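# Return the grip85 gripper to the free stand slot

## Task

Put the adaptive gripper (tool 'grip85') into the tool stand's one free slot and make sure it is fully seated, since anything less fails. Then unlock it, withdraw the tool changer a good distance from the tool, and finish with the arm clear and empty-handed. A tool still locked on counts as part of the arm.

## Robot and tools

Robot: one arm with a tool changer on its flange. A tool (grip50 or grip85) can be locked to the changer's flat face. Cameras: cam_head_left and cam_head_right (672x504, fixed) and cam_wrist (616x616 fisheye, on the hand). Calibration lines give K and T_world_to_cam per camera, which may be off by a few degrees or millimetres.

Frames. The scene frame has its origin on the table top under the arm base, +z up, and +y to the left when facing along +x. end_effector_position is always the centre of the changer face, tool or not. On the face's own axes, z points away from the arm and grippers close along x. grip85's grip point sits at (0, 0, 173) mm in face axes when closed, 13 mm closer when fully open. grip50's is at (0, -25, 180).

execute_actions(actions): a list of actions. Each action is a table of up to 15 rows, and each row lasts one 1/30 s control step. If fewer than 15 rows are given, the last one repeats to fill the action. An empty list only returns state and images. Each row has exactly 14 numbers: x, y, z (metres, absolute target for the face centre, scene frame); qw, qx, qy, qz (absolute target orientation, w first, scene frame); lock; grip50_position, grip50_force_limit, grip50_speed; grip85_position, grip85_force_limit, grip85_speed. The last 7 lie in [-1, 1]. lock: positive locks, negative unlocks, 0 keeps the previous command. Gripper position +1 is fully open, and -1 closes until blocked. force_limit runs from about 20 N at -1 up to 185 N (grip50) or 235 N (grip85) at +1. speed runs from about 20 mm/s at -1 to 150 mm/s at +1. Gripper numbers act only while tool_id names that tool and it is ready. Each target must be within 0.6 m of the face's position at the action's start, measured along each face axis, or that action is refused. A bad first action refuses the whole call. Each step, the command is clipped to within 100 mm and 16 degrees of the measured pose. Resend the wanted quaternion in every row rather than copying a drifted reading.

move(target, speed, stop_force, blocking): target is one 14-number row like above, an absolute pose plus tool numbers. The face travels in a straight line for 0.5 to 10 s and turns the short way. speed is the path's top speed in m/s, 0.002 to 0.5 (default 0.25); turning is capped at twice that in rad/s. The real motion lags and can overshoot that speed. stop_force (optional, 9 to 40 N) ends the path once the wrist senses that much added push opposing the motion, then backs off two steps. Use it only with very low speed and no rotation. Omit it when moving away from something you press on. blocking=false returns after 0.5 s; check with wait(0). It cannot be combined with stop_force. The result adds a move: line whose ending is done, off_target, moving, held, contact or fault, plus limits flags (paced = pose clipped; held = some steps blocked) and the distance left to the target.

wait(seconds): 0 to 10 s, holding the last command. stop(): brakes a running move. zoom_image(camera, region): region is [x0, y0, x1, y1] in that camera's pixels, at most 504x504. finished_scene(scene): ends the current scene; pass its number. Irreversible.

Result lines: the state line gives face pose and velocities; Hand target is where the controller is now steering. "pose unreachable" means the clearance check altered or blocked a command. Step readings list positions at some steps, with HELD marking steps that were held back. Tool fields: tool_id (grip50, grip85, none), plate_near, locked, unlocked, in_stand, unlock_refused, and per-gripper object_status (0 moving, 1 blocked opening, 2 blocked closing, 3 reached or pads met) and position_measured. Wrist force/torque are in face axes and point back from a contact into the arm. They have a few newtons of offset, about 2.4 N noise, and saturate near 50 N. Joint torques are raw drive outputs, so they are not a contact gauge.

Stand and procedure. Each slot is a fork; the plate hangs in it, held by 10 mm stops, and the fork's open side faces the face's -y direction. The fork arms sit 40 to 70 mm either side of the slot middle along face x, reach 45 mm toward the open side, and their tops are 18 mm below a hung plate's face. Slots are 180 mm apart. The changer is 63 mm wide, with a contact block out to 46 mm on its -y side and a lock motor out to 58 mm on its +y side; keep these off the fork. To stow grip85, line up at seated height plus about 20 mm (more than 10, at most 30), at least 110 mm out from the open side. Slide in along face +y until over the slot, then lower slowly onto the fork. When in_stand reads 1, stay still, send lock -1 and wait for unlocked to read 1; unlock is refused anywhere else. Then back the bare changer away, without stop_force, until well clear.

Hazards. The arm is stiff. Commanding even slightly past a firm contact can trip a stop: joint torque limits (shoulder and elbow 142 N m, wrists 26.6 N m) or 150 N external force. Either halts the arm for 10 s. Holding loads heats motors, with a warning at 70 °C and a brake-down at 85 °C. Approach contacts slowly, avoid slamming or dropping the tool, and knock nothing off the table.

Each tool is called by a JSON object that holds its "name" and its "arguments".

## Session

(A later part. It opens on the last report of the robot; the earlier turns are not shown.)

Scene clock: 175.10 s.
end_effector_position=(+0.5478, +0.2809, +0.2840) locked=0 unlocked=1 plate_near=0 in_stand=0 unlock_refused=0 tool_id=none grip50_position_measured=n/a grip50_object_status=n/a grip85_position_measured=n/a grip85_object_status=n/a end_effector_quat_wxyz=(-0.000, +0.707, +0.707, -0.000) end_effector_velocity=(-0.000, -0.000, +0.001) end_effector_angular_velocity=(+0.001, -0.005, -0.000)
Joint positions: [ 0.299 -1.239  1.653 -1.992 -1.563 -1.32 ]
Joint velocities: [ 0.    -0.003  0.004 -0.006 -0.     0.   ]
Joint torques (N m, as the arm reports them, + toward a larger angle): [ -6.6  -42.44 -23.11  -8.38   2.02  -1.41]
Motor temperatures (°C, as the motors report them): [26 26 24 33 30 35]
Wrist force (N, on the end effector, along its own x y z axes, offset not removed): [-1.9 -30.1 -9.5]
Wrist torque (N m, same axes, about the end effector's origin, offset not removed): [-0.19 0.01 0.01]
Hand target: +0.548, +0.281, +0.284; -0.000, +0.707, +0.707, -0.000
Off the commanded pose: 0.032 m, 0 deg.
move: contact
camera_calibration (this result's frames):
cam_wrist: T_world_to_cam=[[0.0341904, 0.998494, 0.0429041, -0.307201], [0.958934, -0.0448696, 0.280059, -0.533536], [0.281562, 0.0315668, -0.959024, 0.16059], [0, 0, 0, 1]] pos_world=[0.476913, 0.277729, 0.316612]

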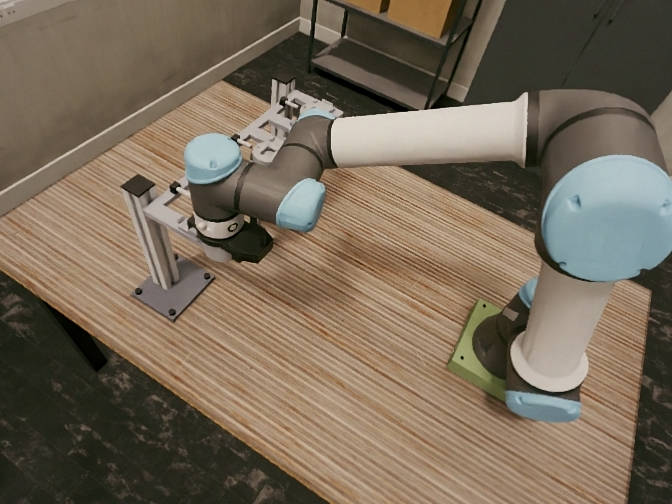

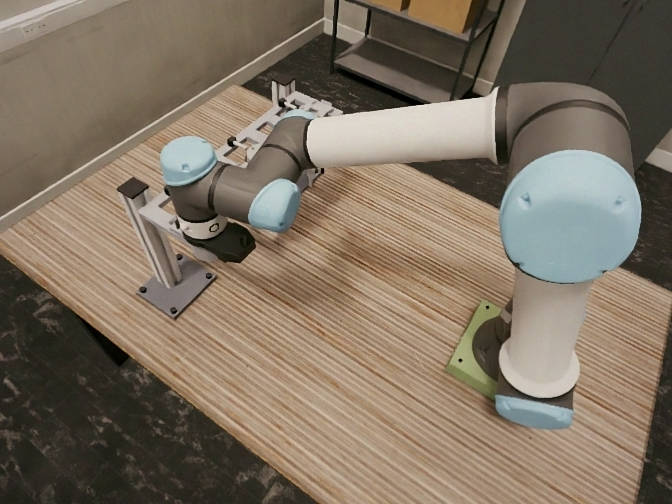

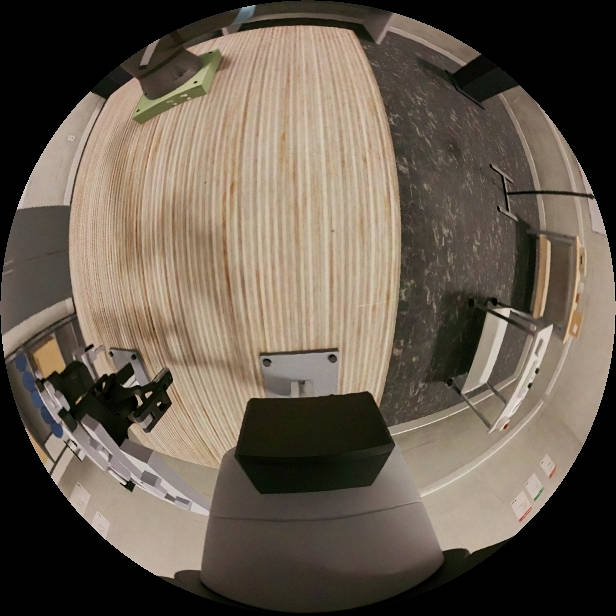

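{"name": "move", "arguments": {"target": [0.52,0.281,0.345,0,0.7071,0.7071,0,0,0,0,0,0,0,0], "speed": 0.1}}

{"name": "move", "arguments": {"target": [0.62,0.046,0.33,0,0.7071,0.7071,0,0,0,0,0,0,0,0]}}

{"name": "move", "arguments": {"target": [0.62,0.046,0.315,0,0.7071,0.7071,0,0,0,0,0,0,0,0], "speed": 0.02}}

{"name": "move", "arguments": {"target": [0.62,0.046,0.30,0,0.7071,0.7071,0,0,0,0,0,0,0,0], "speed": 0.003, "stop_force": 15}}

Scene clock: 188.67 s.
end_effector_position=(+0.5201, +0.2810, +0.3447) locked=0 unlocked=1 plate_near=0 in_stand=0 unlock_refused=0 tool_id=none grip50_position_measured=n/a grip50_object_status=n/a grip85_position_measured=n/a grip85_object_status=n/a end_effector_quat_wxyz=(-0.000, +0.707, +0.707, -0.000) end_effector_velocity=(-0.002, +0.000, +0.001) end_effector_angular_velocity=(+0.001, +0.002, +0.000)
Joint positions: [ 0.31  -1.345  1.628 -1.862 -1.563 -1.309]
Joint velocities: [ 0.    -0.004  0.     0.005  0.001  0.   ]
Joint torques (N m, as the arm reports them, + toward a larger angle): [  6.85 -46.31 -33.72  -2.01  -2.56   2.15]
Motor temperatures (°C, as the motors report them): [26 26 24 33 30 35]
Wrist force (N, on the end effector, along its own x y z axes, offset not removed): [-1.1 2.1 -1.8]
Wrist torque (N m, same axes, about the end effector's origin, offset not removed): [0.12 0.21 -0.14]
Hand target: +0.520, +0.281, +0.345; -0.000, +0.707, +0.707, -0.000
Off the commanded pose: 0.000 m, 0 deg.
move: done
camera_calibration (this result's frames):
cam_wrist: T_world_to_cam=[[0.0342502, 0.998492, 0.0429015, -0.30893], [0.958886, -0.0449312, 0.280211, -0.524011], [0.281716, 0.0315404, -0.958979, 0.226571], [0, 0, 0, 1]] pos_world=[0.44922, 0.277774, 0.377364]

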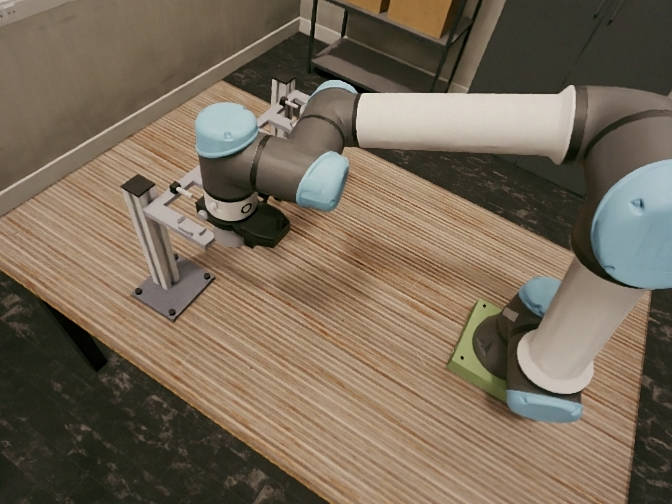

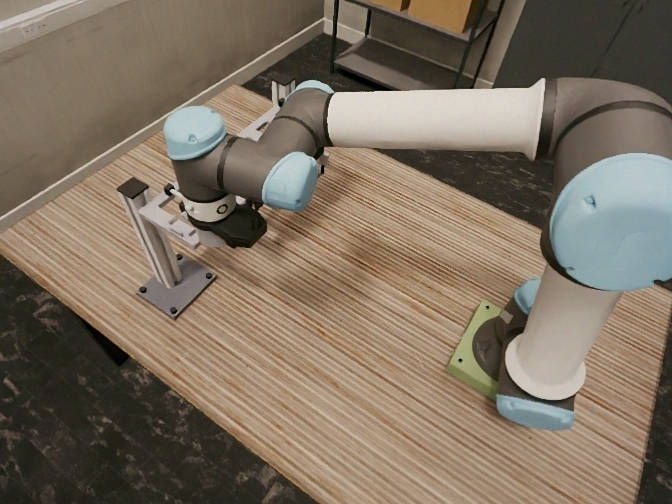

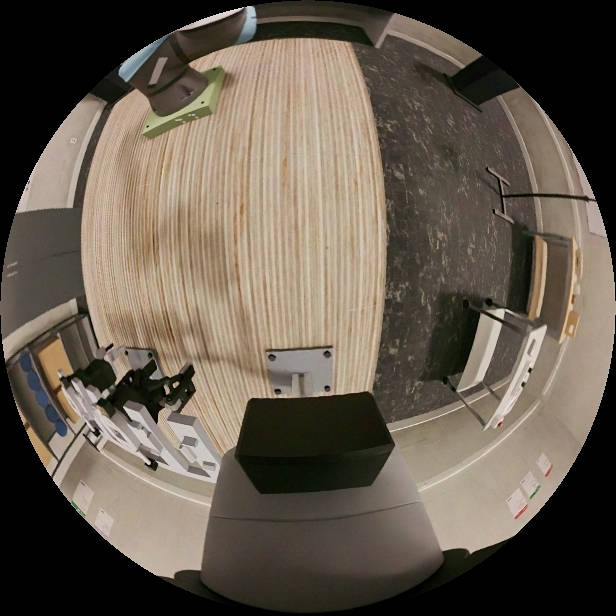

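Scene clock: 190.30 s.
end_effector_position=(+0.6203, +0.0464, +0.3300) locked=0 unlocked=1 plate_near=0 in_stand=0 unlock_refused=0 tool_id=none grip50_position_measured=n/a grip50_object_status=n/a grip85_position_measured=n/a grip85_object_status=n/a end_effector_quat_wxyz=(+0.000, +0.707, +0.707, +0.000) end_effector_velocity=(+0.001, -0.001, +0.000) end_effector_angular_velocity=(+0.001, -0.000, +0.001)
Joint positions: [-0.1   -1.259  1.559 -1.875 -1.561 -1.719]
Joint velocities: [-0.002  0.002 -0.002  0.     0.001 -0.003]
Joint torques (N m, as the arm reports them, + toward a larger angle): [ -8.47 -31.71 -35.18  -1.92   2.66  -2.97]
Motor temperatures (°C, as the motors report them): [26 26 24 33 30 35]
Wrist force (N, on the end effector, along its own x y z axes, offset not removed): [1.9 3.6 0.4]
Wrist torque (N m, same axes, about the end effector's origin, offset not removed): [0.31 0.02 0.01]
Hand target: +0.620, +0.046, +0.330; +0.000, +0.707, +0.707, +0.000
Off the commanded pose: 0.001 m, 0 deg.
move: done
camera_calibration (this result's frames):
cam_wrist: T_world_to_cam=[[0.0342456, 0.998499, 0.0427434, -0.0774815], [0.958751, -0.0448976, 0.28068, -0.626537], [0.282178, 0.0313682, -0.958849, 0.191336], [0, 0, 0, 1]] pos_world=[0.549356, 0.0432334, 0.362631]

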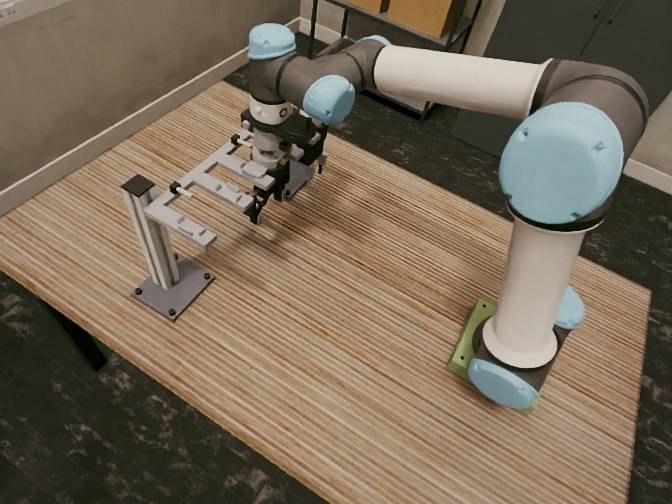

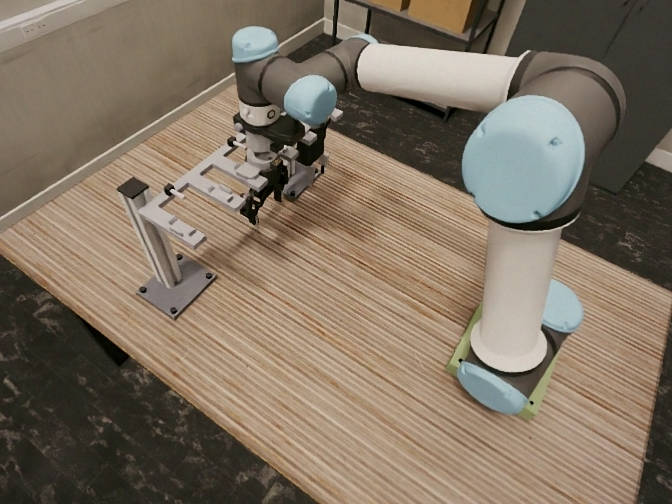

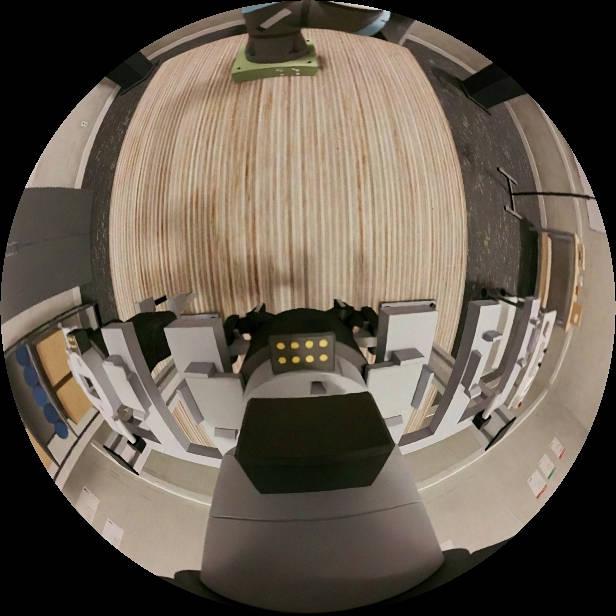

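Scene clock: 191.33 s.
end_effector_position=(+0.6200, +0.0460, +0.3152) locked=0 unlocked=1 plate_near=0 in_stand=0 unlock_refused=0 tool_id=none grip50_position_measured=n/a grip50_object_status=n/a grip85_position_measured=n/a grip85_object_status=n/a end_effector_quat_wxyz=(-0.000, +0.707, +0.707, -0.000) end_effector_velocity=(+0.000, -0.000, -0.001) end_effector_angular_velocity=(-0.001, -0.002, -0.000)
Joint positions: [-0.101 -1.249  1.585 -1.911 -1.561 -1.72 ]
Joint velocities: [-0.     0.001  0.002 -0.006 -0.001 -0.   ]
Joint torques (N m, as the arm reports them, + toward a larger angle): [ -7.81 -30.3  -19.24  -4.79   2.55  -2.91]
Motor temperatures (°C, as the motors report them): [26 26 24 33 30 35]
Wrist force (N, on the end effector, along its own x y z axes, offset not removed): [0.3 0.3 0.7]
Wrist torque (N m, same axes, about the end effector's origin, offset not removed): [0.00 0.01 -0.05]
Hand target: +0.620, +0.046, +0.315; -0.000, +0.707, +0.707, -0.000
Off the commanded pose: 0.000 m, 0 deg.
move: done
camera_calibration (this result's frames):
cam_wrist: T_world_to_cam=[[0.0342506, 0.998492, 0.0428959, -0.0764753], [0.958886, -0.0449301, 0.280213, -0.622053], [0.281718, 0.0315348, -0.958979, 0.17753], [0, 0, 0, 1]] pos_world=[0.549084, 0.0428127, 0.347835]

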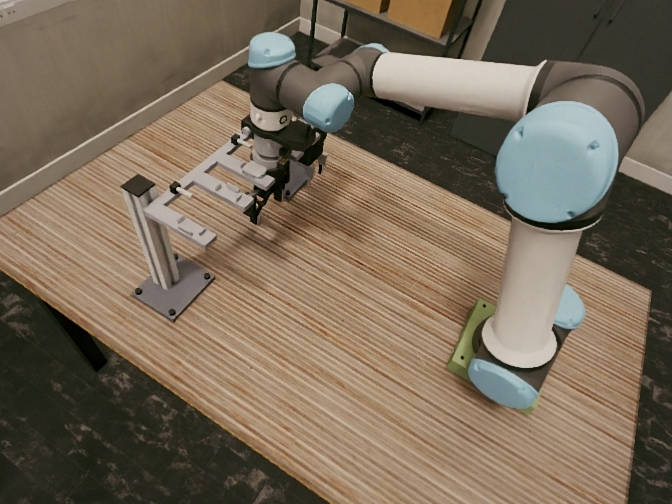

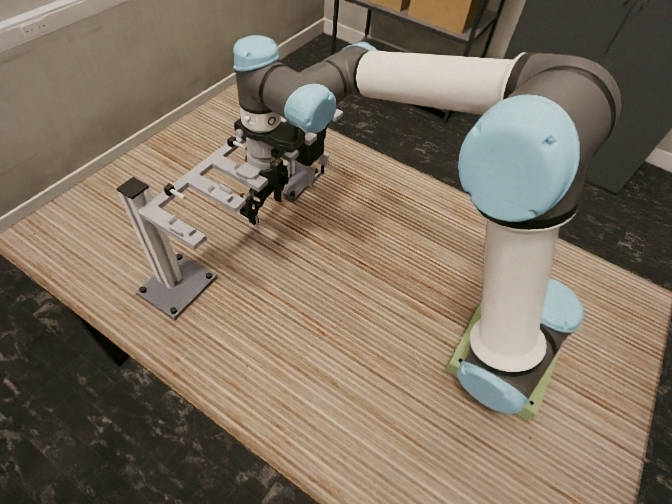

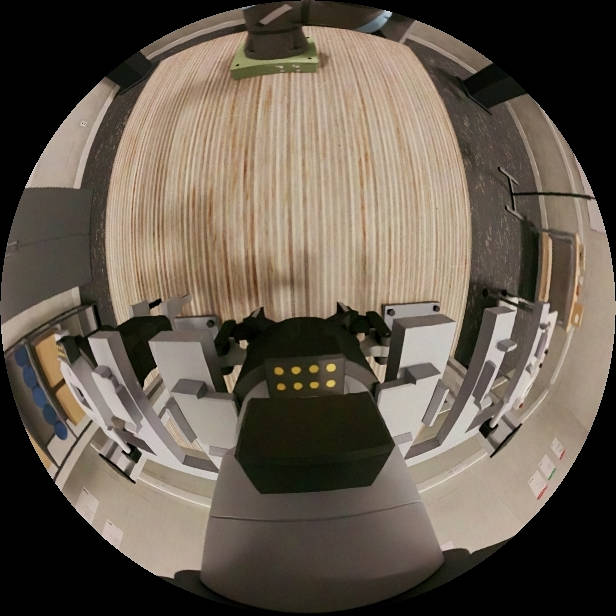

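Scene clock: 193.63 s.
end_effector_position=(+0.6200, +0.0460, +0.3094) locked=0 unlocked=1 plate_near=0 in_stand=0 unlock_refused=0 tool_id=none grip50_position_measured=n/a grip50_object_status=n/a grip85_position_measured=n/a grip85_object_status=n/a end_effector_quat_wxyz=(+0.000, +0.707, +0.707, +0.000) end_effector_velocity=(-0.000, -0.000, -0.000) end_effector_angular_velocity=(-0.000, +0.003, -0.000)
Joint positions: [-0.101 -1.244  1.594 -1.925 -1.561 -1.72 ]
Joint velocities: [-0.     0.001 -0.001  0.004 -0.001 -0.   ]
Joint torques (N m, as the arm reports them, + toward a larger angle): [  7.72 -34.63 -16.01   5.06   2.1    2.78]
Motor temperatures (°C, as the motors report them): [26 26 24 33 30 35]
Wrist force (N, on the end effector, along its own x y z axes, offset not removed): [0.1 29.8 -18.0]
Wrist torque (N m, same axes, about the end effector's origin, offset not removed): [-0.06 -0.07 -0.37]
Hand target: +0.620, +0.046, +0.310; +0.000, +0.707, +0.707, +0.000
Off the commanded pose: 0.009 m, 0 deg.
move: contact
camera_calibration (this result's frames):
cam_wrist: T_world_to_cam=[[0.0342387, 0.998493, 0.042894, -0.0762142], [0.958842, -0.0449232, 0.280363, -0.620484], [0.281868, 0.0315293, -0.958935, 0.171856], [0, 0, 0, 1]] pos_world=[0.549115, 0.0428067, 0.342029]

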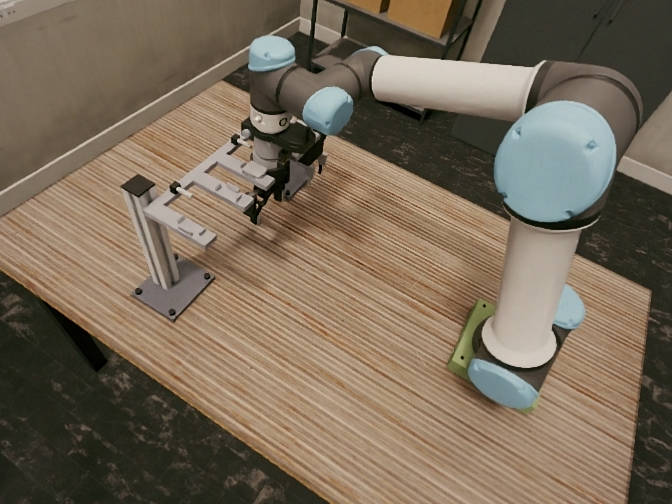

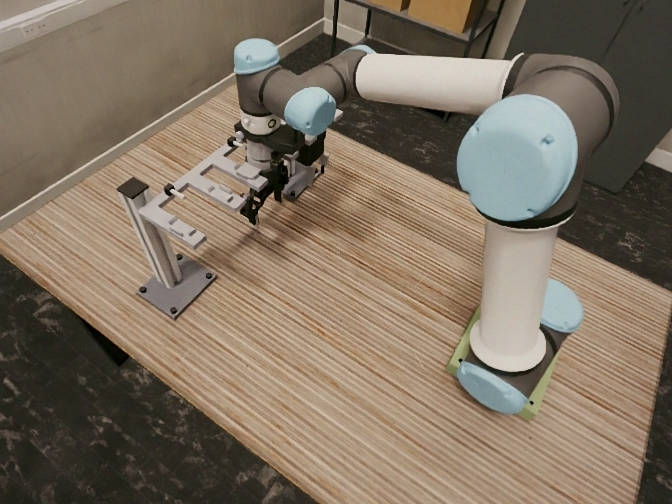

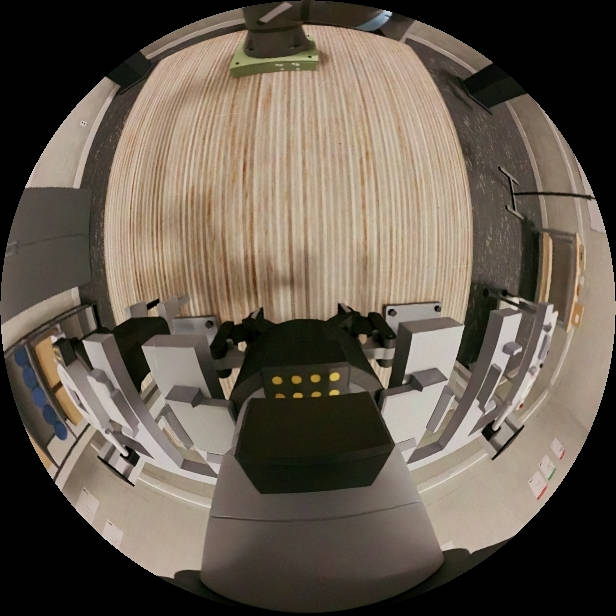

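{"name": "move", "arguments": {"target": [0.6215,0.045,0.313,0,0.7071,0.7071,0,0,0,0,0,0,0,0], "speed": 0.01}}

{"name": "move", "arguments": {"target": [0.6215,0.045,0.30,0,0.7071,0.7071,0,0,0,0,0,0,0,0], "speed": 0.003, "stop_force": 15}}

Scene clock: 201.63 s.
end_effector_position=(+0.6214, +0.0450, +0.3129) locked=0 unlocked=1 plate_near=0 in_stand=0 unlock_refused=0 tool_id=none grip50_position_measured=n/a grip50_object_status=n/a grip85_position_measured=n/a grip85_object_status=n/a end_effector_quat_wxyz=(+0.000, +0.707, +0.707, +0.000) end_effector_velocity=(+0.001, -0.000, +0.001) end_effector_angular_velocity=(+0.000, +0.000, +0.000)
Joint positions: [-0.102 -1.244  1.584 -1.915 -1.561 -1.721]
Joint velocities: [ 0.     0.    -0.005  0.004  0.    -0.   ]
Joint torques (N m, as the arm reports them, + toward a larger angle): [ -8.02 -30.63 -33.1   -1.63   0.69  -3.05]
Motor temperatures (°C, as the motors report them): [26 26 24 33 30 35]
Wrist force (N, on the end effector, along its own x y z axes, offset not removed): [-0.6 2.2 -0.4]
Wrist torque (N m, same axes, about the end effector's origin, offset not removed): [0.22 -0.03 0.08]
Hand target: +0.622, +0.045, +0.313; +0.000, +0.707, +0.707, +0.000
Off the commanded pose: 0.000 m, 0 deg.
move: done
camera_calibration (this result's frames):
cam_wrist: T_world_to_cam=[[0.0342463, 0.998492, 0.0429011, -0.0754626], [0.958872, -0.0449291, 0.280261, -0.62284], [0.281766, 0.0315387, -0.958965, 0.174882], [0, 0, 0, 1]] pos_world=[0.550533, 0.0418496, 0.345501]

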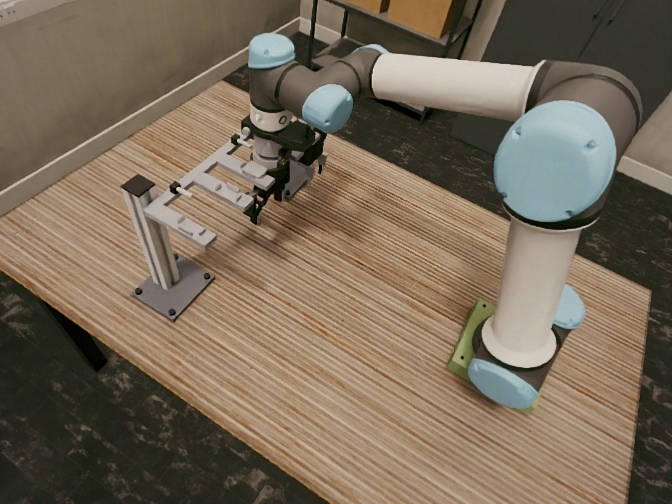

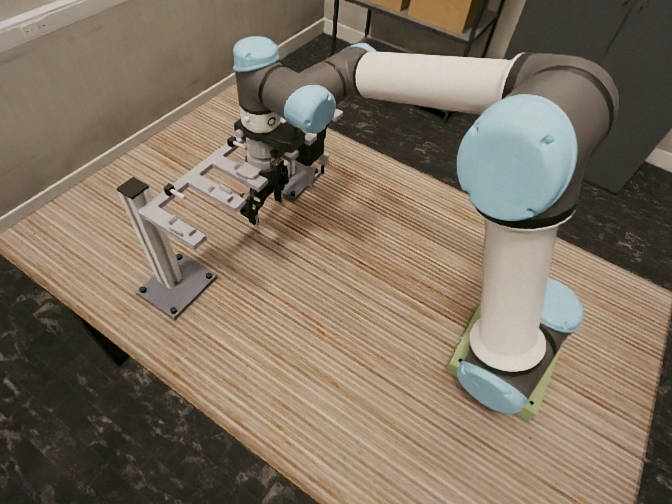

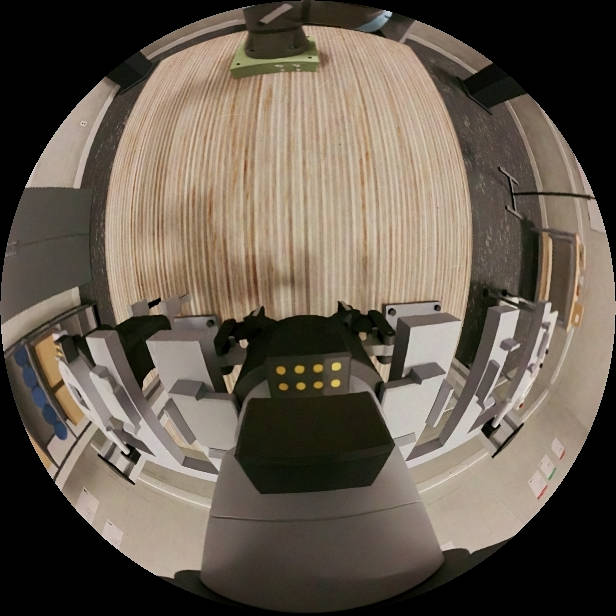

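Scene clock: 203.93 s.
end_effector_position=(+0.6215, +0.0450, +0.3071) locked=0 unlocked=1 plate_near=0 in_stand=0 unlock_refused=0 tool_id=none grip50_position_measured=n/a grip50_object_status=n/a grip85_position_measured=n/a grip85_object_status=n/a end_effector_quat_wxyz=(+0.000, +0.707, +0.707, +0.000) end_effector_velocity=(+0.000, -0.001, -0.000) end_effector_angular_velocity=(+0.000, +0.003, -0.001)
Joint positions: [-0.102 -1.239  1.593 -1.93  -1.561 -1.721]
Joint velocities: [-0.001  0.002 -0.002  0.004 -0.    -0.   ]
Joint torques (N m, as the arm reports them, + toward a larger angle): [  4.45 -24.41 -14.99   3.62   0.15   2.58]
Motor temperatures (°C, as the motors report them): [26 26 24 33 30 35]
Wrist force (N, on the end effector, along its own x y z axes, offset not removed): [7.0 15.6 -30.0]
Wrist torque (N m, same axes, about the end effector's origin, offset not removed): [0.20 -0.36 -0.40]
Hand target: +0.622, +0.045, +0.307; +0.000, +0.707, +0.707, +0.000
Off the commanded pose: 0.007 m, 0 deg.
move: contact
camera_calibration (this result's frames):
cam_wrist: T_world_to_cam=[[0.0342262, 0.998494, 0.0428721, -0.0751805], [0.958802, -0.0449095, 0.280502, -0.62131], [0.282005, 0.0315054, -0.958895, 0.169192], [0, 0, 0, 1]] pos_world=[0.550574, 0.0418341, 0.339739]

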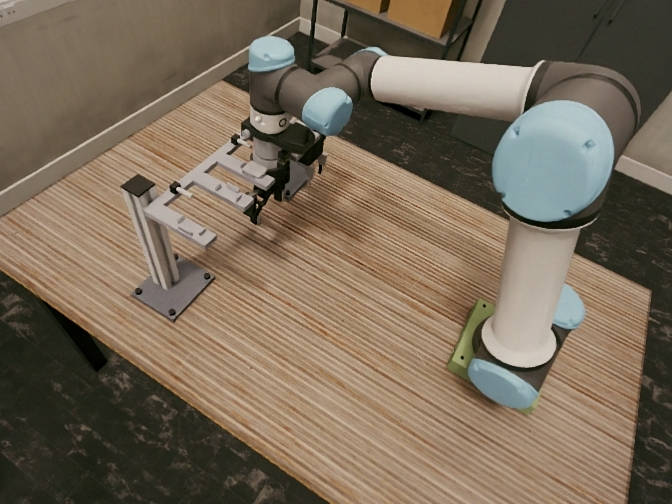

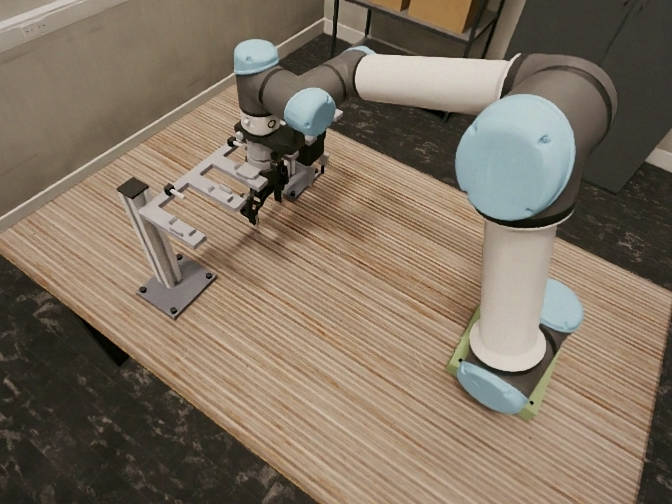

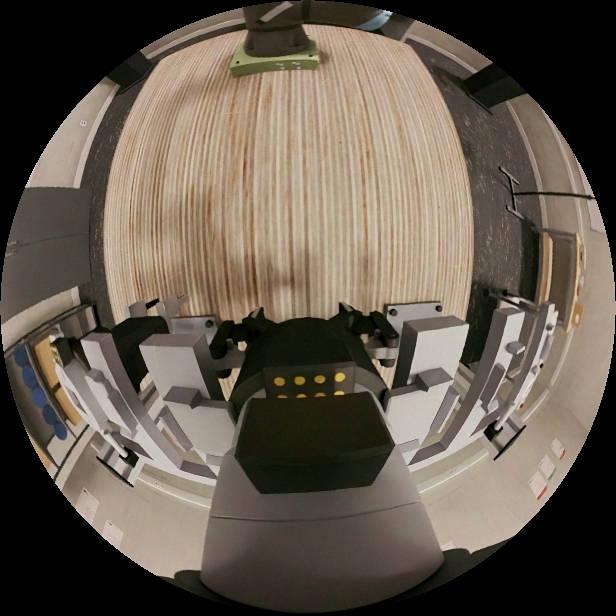

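{"name": "move", "arguments": {"target": [0.6228,0.0455,0.310,0,0.7071,0.7071,0,0,0,0,0,0,0,0], "speed": 0.01}}

{"name": "move", "arguments": {"target": [0.6228,0.0455,0.295,0,0.7071,0.7071,0,0,0,0,0,0,0,0], "speed": 0.003, "stop_force": 15}}

Scene clock: 208.57 s.
end_effector_position=(+0.6227, +0.0455, +0.3099) locked=0 unlocked=1 plate_near=0 in_stand=0 unlock_refused=0 tool_id=none grip50_position_measured=n/a grip50_object_status=n/a grip85_position_measured=n/a grip85_object_status=n/a end_effector_quat_wxyz=(+0.000, +0.707, +0.707, +0.000) end_effector_velocity=(+0.001, +0.000, +0.001) end_effector_angular_velocity=(-0.001, -0.000, +0.000)
Joint positions: [-0.101 -1.238  1.585 -1.921 -1.561 -1.72 ]
Joint velocities: [ 0.001  0.    -0.004  0.003 -0.001  0.001]
Joint torques (N m, as the arm reports them, + toward a larger angle): [  7.23 -31.13 -36.06  -1.78  -0.14   2.57]
Motor temperatures (°C, as the motors report them): [26 26 24 33 30 35]
Wrist force (N, on the end effector, along its own x y z axes, offset not removed): [-0.3 0.2 1.1]
Wrist torque (N m, same axes, about the end effector's origin, offset not removed): [0.01 0.17 -0.20]
Hand target: +0.623, +0.046, +0.310; +0.000, +0.707, +0.707, +0.000
Off the commanded pose: 0.000 m, 0 deg.
move: done
camera_calibration (this result's frames):
cam_wrist: T_world_to_cam=[[0.0342492, 0.998492, 0.0429064, -0.0758206], [0.958875, -0.044933, 0.280251, -0.623236], [0.281756, 0.0315435, -0.958967, 0.171651], [0, 0, 0, 1]] pos_world=[0.551838, 0.0422879, 0.342524]

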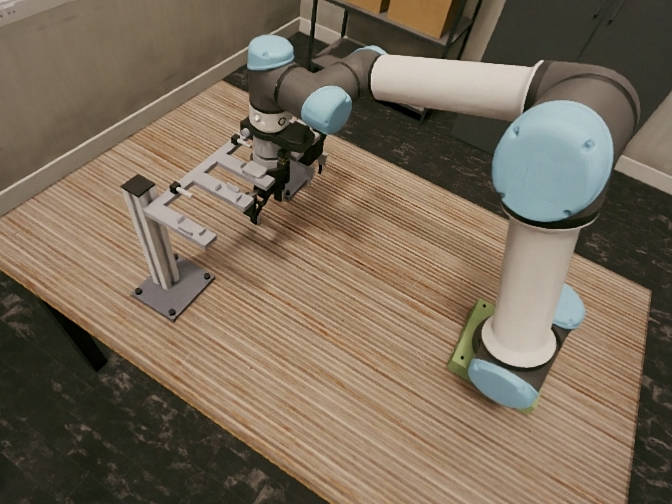

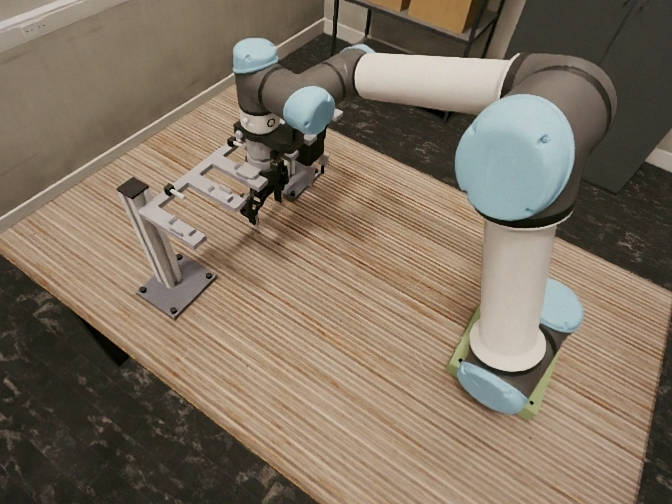

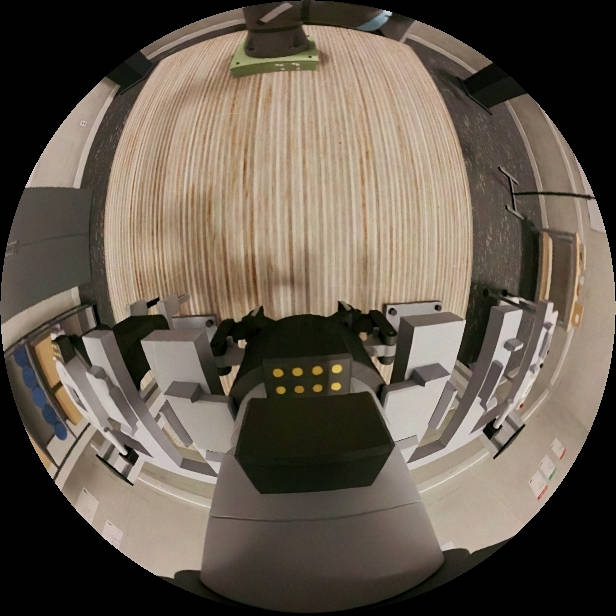

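Scene clock: 211.70 s.
end_effector_position=(+0.6228, +0.0455, +0.3017) locked=0 unlocked=1 plate_near=0 in_stand=1 unlock_refused=0 tool_id=none grip50_position_measured=n/a grip50_object_status=n/a grip85_position_measured=n/a grip85_object_status=n/a end_effector_quat_wxyz=(+0.000, +0.707, +0.707, +0.000) end_effector_velocity=(-0.000, +0.000, -0.000) end_effector_angular_velocity=(+0.001, +0.002, -0.000)
Joint positions: [-0.101 -1.231  1.598 -1.941 -1.561 -1.72 ]
Joint velocities: [ 0.     0.001 -0.001  0.003  0.     0.001]
Joint torques (N m, as the arm reports them, + toward a larger angle): [ -0.77 -28.23 -17.86   2.88  -1.48   3.06]
Motor temperatures (°C, as the motors report them): [26 26 24 33 30 35]
Wrist force (N, on the end effector, along its own x y z axes, offset not removed): [10.7 11.4 -24.6]
Wrist torque (N m, same axes, about the end effector's origin, offset not removed): [-0.37 0.08 -1.34]
Hand target: +0.623, +0.046, +0.302; +0.000, +0.707, +0.707, +0.000
Off the commanded pose: 0.007 m, 0 deg.
move: contact
camera_calibration (this result's frames):
cam_wrist: T_world_to_cam=[[0.0341847, 0.998495, 0.0428937, -0.0754595], [0.958844, -0.0448712, 0.280366, -0.620971], [0.281868, 0.0315441, -0.958934, 0.163654], [0, 0, 0, 1]] pos_world=[0.551865, 0.0423199, 0.334269]

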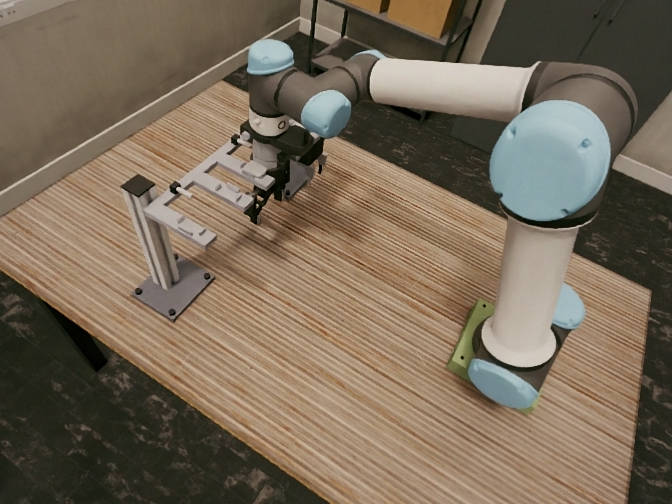

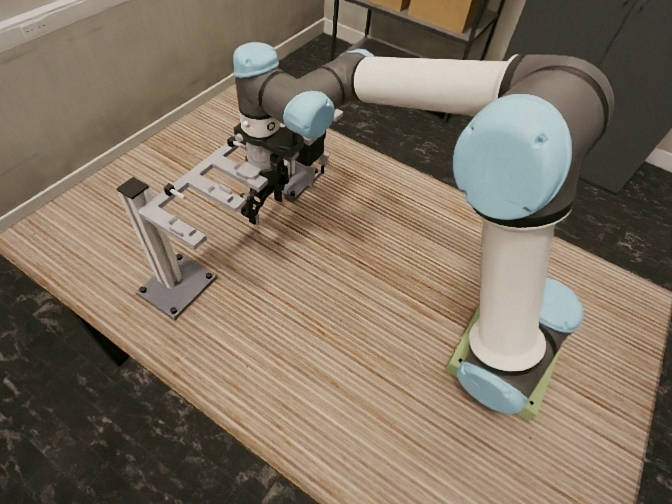

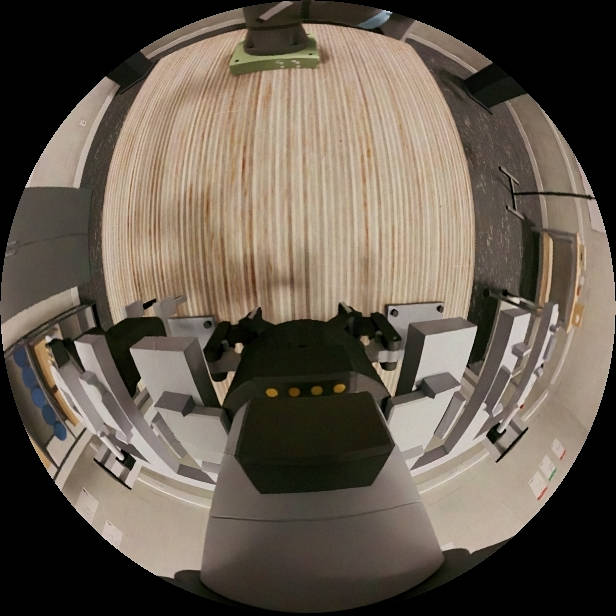

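{"name": "move", "arguments": {"target": [0.6231,0.0457,0.306,0,0.6997,0.7145,0,0,0,0,0,0,0,0], "speed": 0.01}}

{"name": "move", "arguments": {"target": [0.6231,0.0457,0.292,0,0.6997,0.7145,0,0,0,0,0,0,0,0], "speed": 0.003, "stop_force": 15}}

Scene clock: 221.20 s.
end_effector_position=(+0.6231, +0.0457, +0.3059) locked=0 unlocked=1 plate_near=0 in_stand=0 unlock_refused=0 tool_id=none grip50_position_measured=n/a grip50_object_status=n/a grip85_position_measured=n/a grip85_object_status=n/a end_effector_quat_wxyz=(+0.000, +0.700, +0.714, +0.000) end_effector_velocity=(+0.000, +0.000, +0.001) end_effector_angular_velocity=(+0.001, -0.001, +0.004)
Joint positions: [-0.1   -1.234  1.59  -1.931 -1.561 -1.74 ]
Joint velocities: [-0.     0.    -0.002  0.001  0.002 -0.004]
Joint torques (N m, as the arm reports them, + toward a larger angle): [  6.85 -50.51 -35.62  -1.92  -2.44  -2.76]
Motor temperatures (°C, as the motors report them): [26 26 24 33 30 35]
Wrist force (N, on the end effector, along its own x y z axes, offset not removed): [1.0 3.2 0.4]
Wrist torque (N m, same axes, about the end effector's origin, offset not removed): [0.16 0.03 -0.11]
Hand target: +0.623, +0.046, +0.306; +0.000, +0.700, +0.714, +0.000
Off the commanded pose: 0.000 m, 0 deg.
move: done
camera_calibration (this result's frames):
cam_wrist: T_world_to_cam=[[0.0137407, 0.998985, 0.0428958, -0.0631159], [0.959602, -0.0252319, 0.280229, -0.623792], [0.281027, 0.0373123, -0.958974, 0.167925], [0, 0, 0, 1]] pos_world=[0.552268, 0.0410467, 0.338548]

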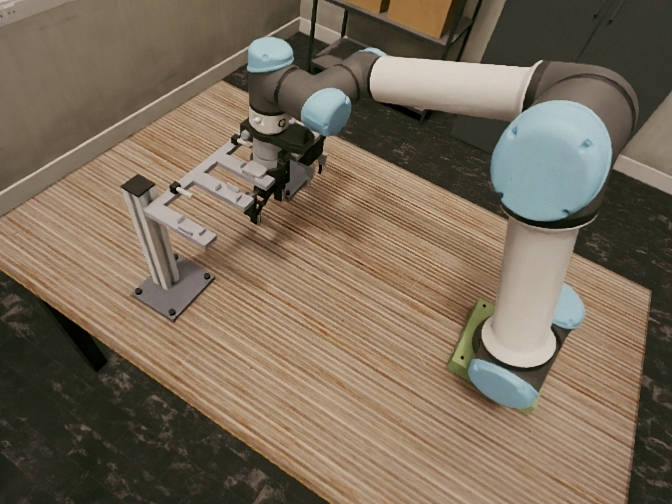

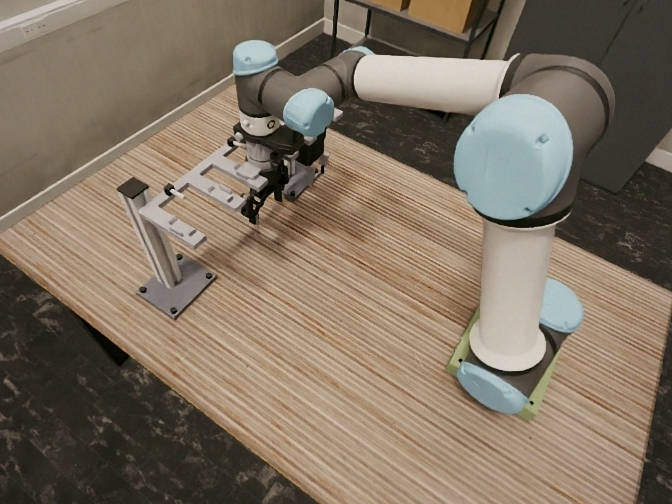

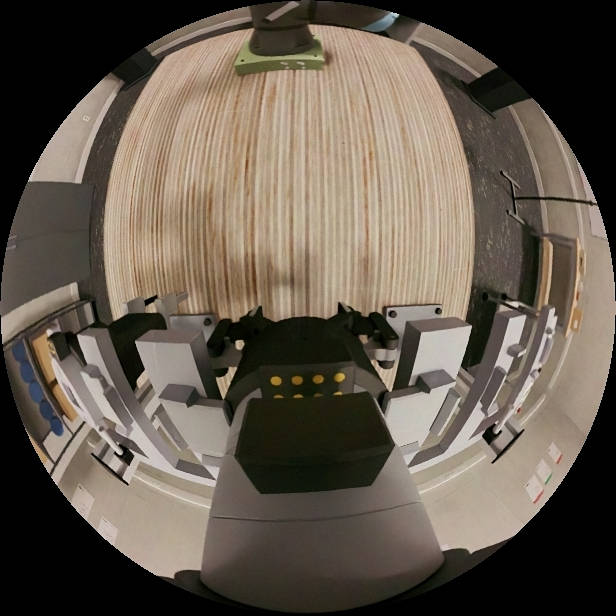

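Scene clock: 223.47 s.
end_effector_position=(+0.6231, +0.0457, +0.3003) locked=0 unlocked=1 plate_near=1 in_stand=1 unlock_refused=0 tool_id=none grip50_position_measured=n/a grip50_object_status=n/a grip85_position_measured=n/a grip85_object_status=n/a end_effector_quat_wxyz=(+0.000, +0.700, +0.714, +0.000) end_effector_velocity=(+0.000, +0.000, +0.002) end_effector_angular_velocity=(+0.001, -0.001, +0.001)
Joint positions: [-0.1   -1.229  1.599 -1.944 -1.561 -1.74 ]
Joint velocities: [ 0.    -0.001 -0.002  0.003  0.001 -0.   ]
Joint torques (N m, as the arm reports them, + toward a larger angle): [  6.81 -24.74 -20.14   1.56  -2.45  -0.11]
Motor temperatures (°C, as the motors report them): [26 26 24 33 30 35]
Wrist force (N, on the end effector, along its own x y z axes, offset not removed): [0.8 1.1 -26.3]
Wrist torque (N m, same axes, about the end effector's origin, offset not removed): [-0.44 0.44 -0.12]
Hand target: +0.623, +0.046, +0.300; +0.000, +0.700, +0.714, +0.000
Off the commanded pose: 0.008 m, 0 deg.
move: contact
camera_calibration (this result's frames):
cam_wrist: T_world_to_cam=[[0.013609, 0.998988, 0.042866, -0.0627844], [0.959543, -0.0251052, 0.280441, -0.622256], [0.281234, 0.0373152, -0.958914, 0.16239], [0, 0, 0, 1]] pos_world=[0.552266, 0.0410394, 0.332915]

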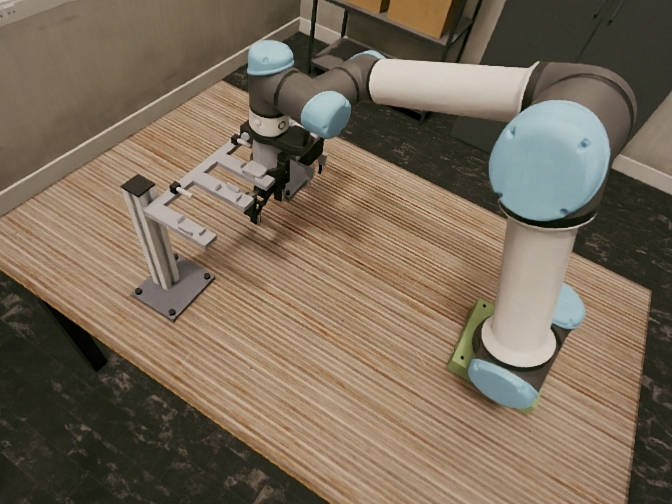

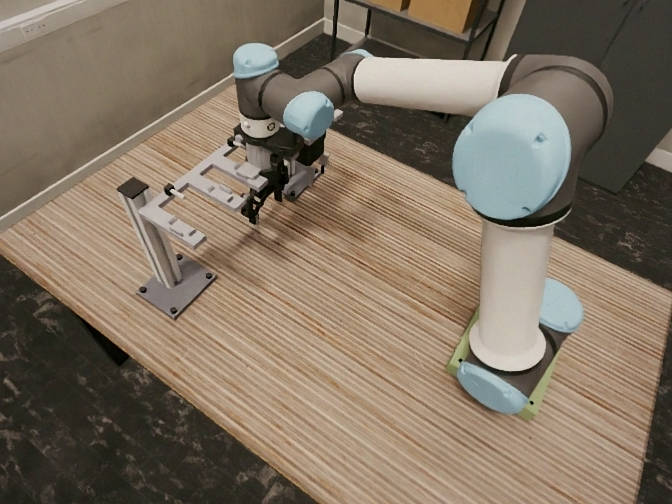

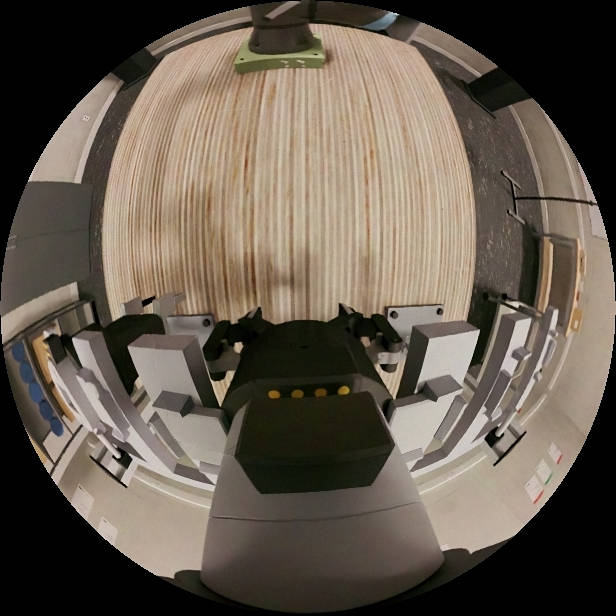

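{"name": "execute_actions", "arguments": {"actions": [[[0.6231,0.0457,0.3007,0,0.6997,0.7145,0,1,0,0,0,1,0,0]],[[0.6231,0.0457,0.3007,0,0.6997,0.7145,0,1,0,0,0,1,0,0]],[[0.6231,0.0457,0.3007,0,0.6997,0.7145,0,1,0,0,0,1,0,0]]]}}

Scene clock: 228.13 s.
end_effector_position=(+0.6231, +0.0457, +0.3008) locked=1 unlocked=0 plate_near=1 in_stand=1 unlock_refused=0 tool_id=grip85 grip50_position_measured=n/a grip50_object_status=n/a grip85_position_measured=n/a grip85_object_status=n/a end_effector_quat_wxyz=(+0.000, +0.700, +0.714, +0.000) end_effector_velocity=(+0.000, +0.000, -0.001) end_effector_angular_velocity=(+0.001, +0.001, -0.000)
Joint positions: [-0.1   -1.23   1.598 -1.943 -1.561 -1.74 ]
Joint velocities: [-0.     0.001 -0.     0.001  0.001  0.   ]
Joint torques (N m, as the arm reports them, + toward a larger angle): [  1.45 -48.45 -16.54  -0.95  -2.11  -2.9 ]
Motor temperatures (°C, as the motors report them): [26 26 24 33 30 35]
Wrist force (N, on the end effector, along its own x y z axes, offset not removed): [-1.4 18.5 -6.0]
Wrist torque (N m, same axes, about the end effector's origin, offset not removed): [-0.36 0.70 0.02]
Hand target: +0.623, +0.046, +0.301; -0.000, +0.700, +0.714, -0.000
Off the commanded pose: 0.000 m, 0 deg.
Step readings (end_effector_position; steps 1 to 15: 1st action; 16 to 30: 2nd action; 31 to 45: 3rd action):
0: (+0.6231, +0.0457, +0.3005)
1: (+0.6231, +0.0457, +0.3005)
2: (+0.6231, +0.0457, +0.3005)
4: (+0.6231, +0.0457, +0.3006)
8: (+0.6231, +0.0457, +0.3006)
15: (+0.6231, +0.0457, +0.3007)
16: (+0.6231, +0.0457, +0.3007)
17: (+0.6231, +0.0457, +0.3007)
19: (+0.6231, +0.0457, +0.3007)
23: (+0.6231, +0.0457, +0.3007)
30: (+0.6231, +0.0457, +0.3008)
31: (+0.6231, +0.0457, +0.3008)
32: (+0.6231, +0.0457, +0.3008)
34: (+0.6231, +0.0457, +0.3008)
38: (+0.6231, +0.0457, +0.3008)
45: end_effector_position above
camera_calibration (this result's frames):
cam_wrist: T_world_to_cam=[[0.0133369, 0.998991, 0.0428806, -0.0626413], [0.95958, -0.024844, 0.280338, -0.622405], [0.281121, 0.0374085, -0.958943, 0.1629], [0, 0, 0, 1]] pos_world=[0.552288, 0.0410213, 0.333382]

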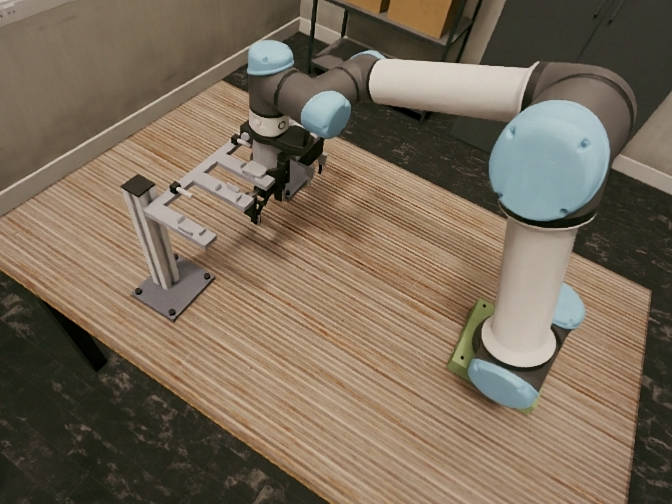

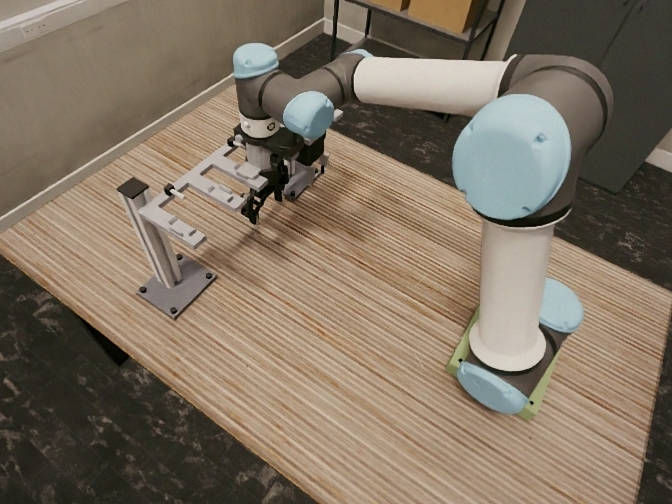

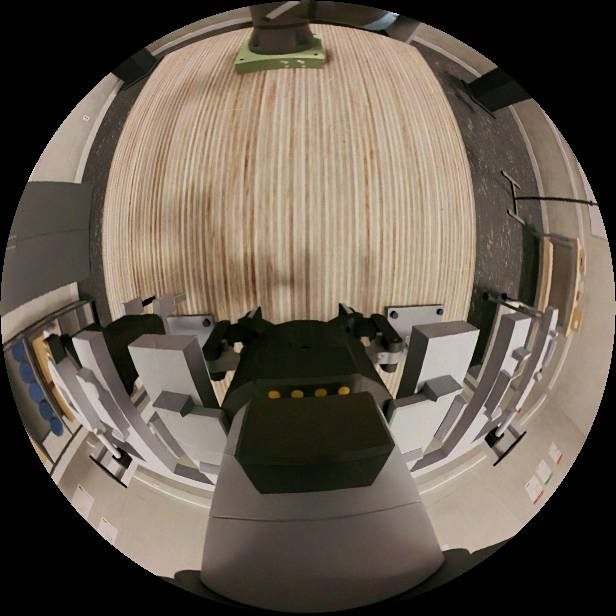

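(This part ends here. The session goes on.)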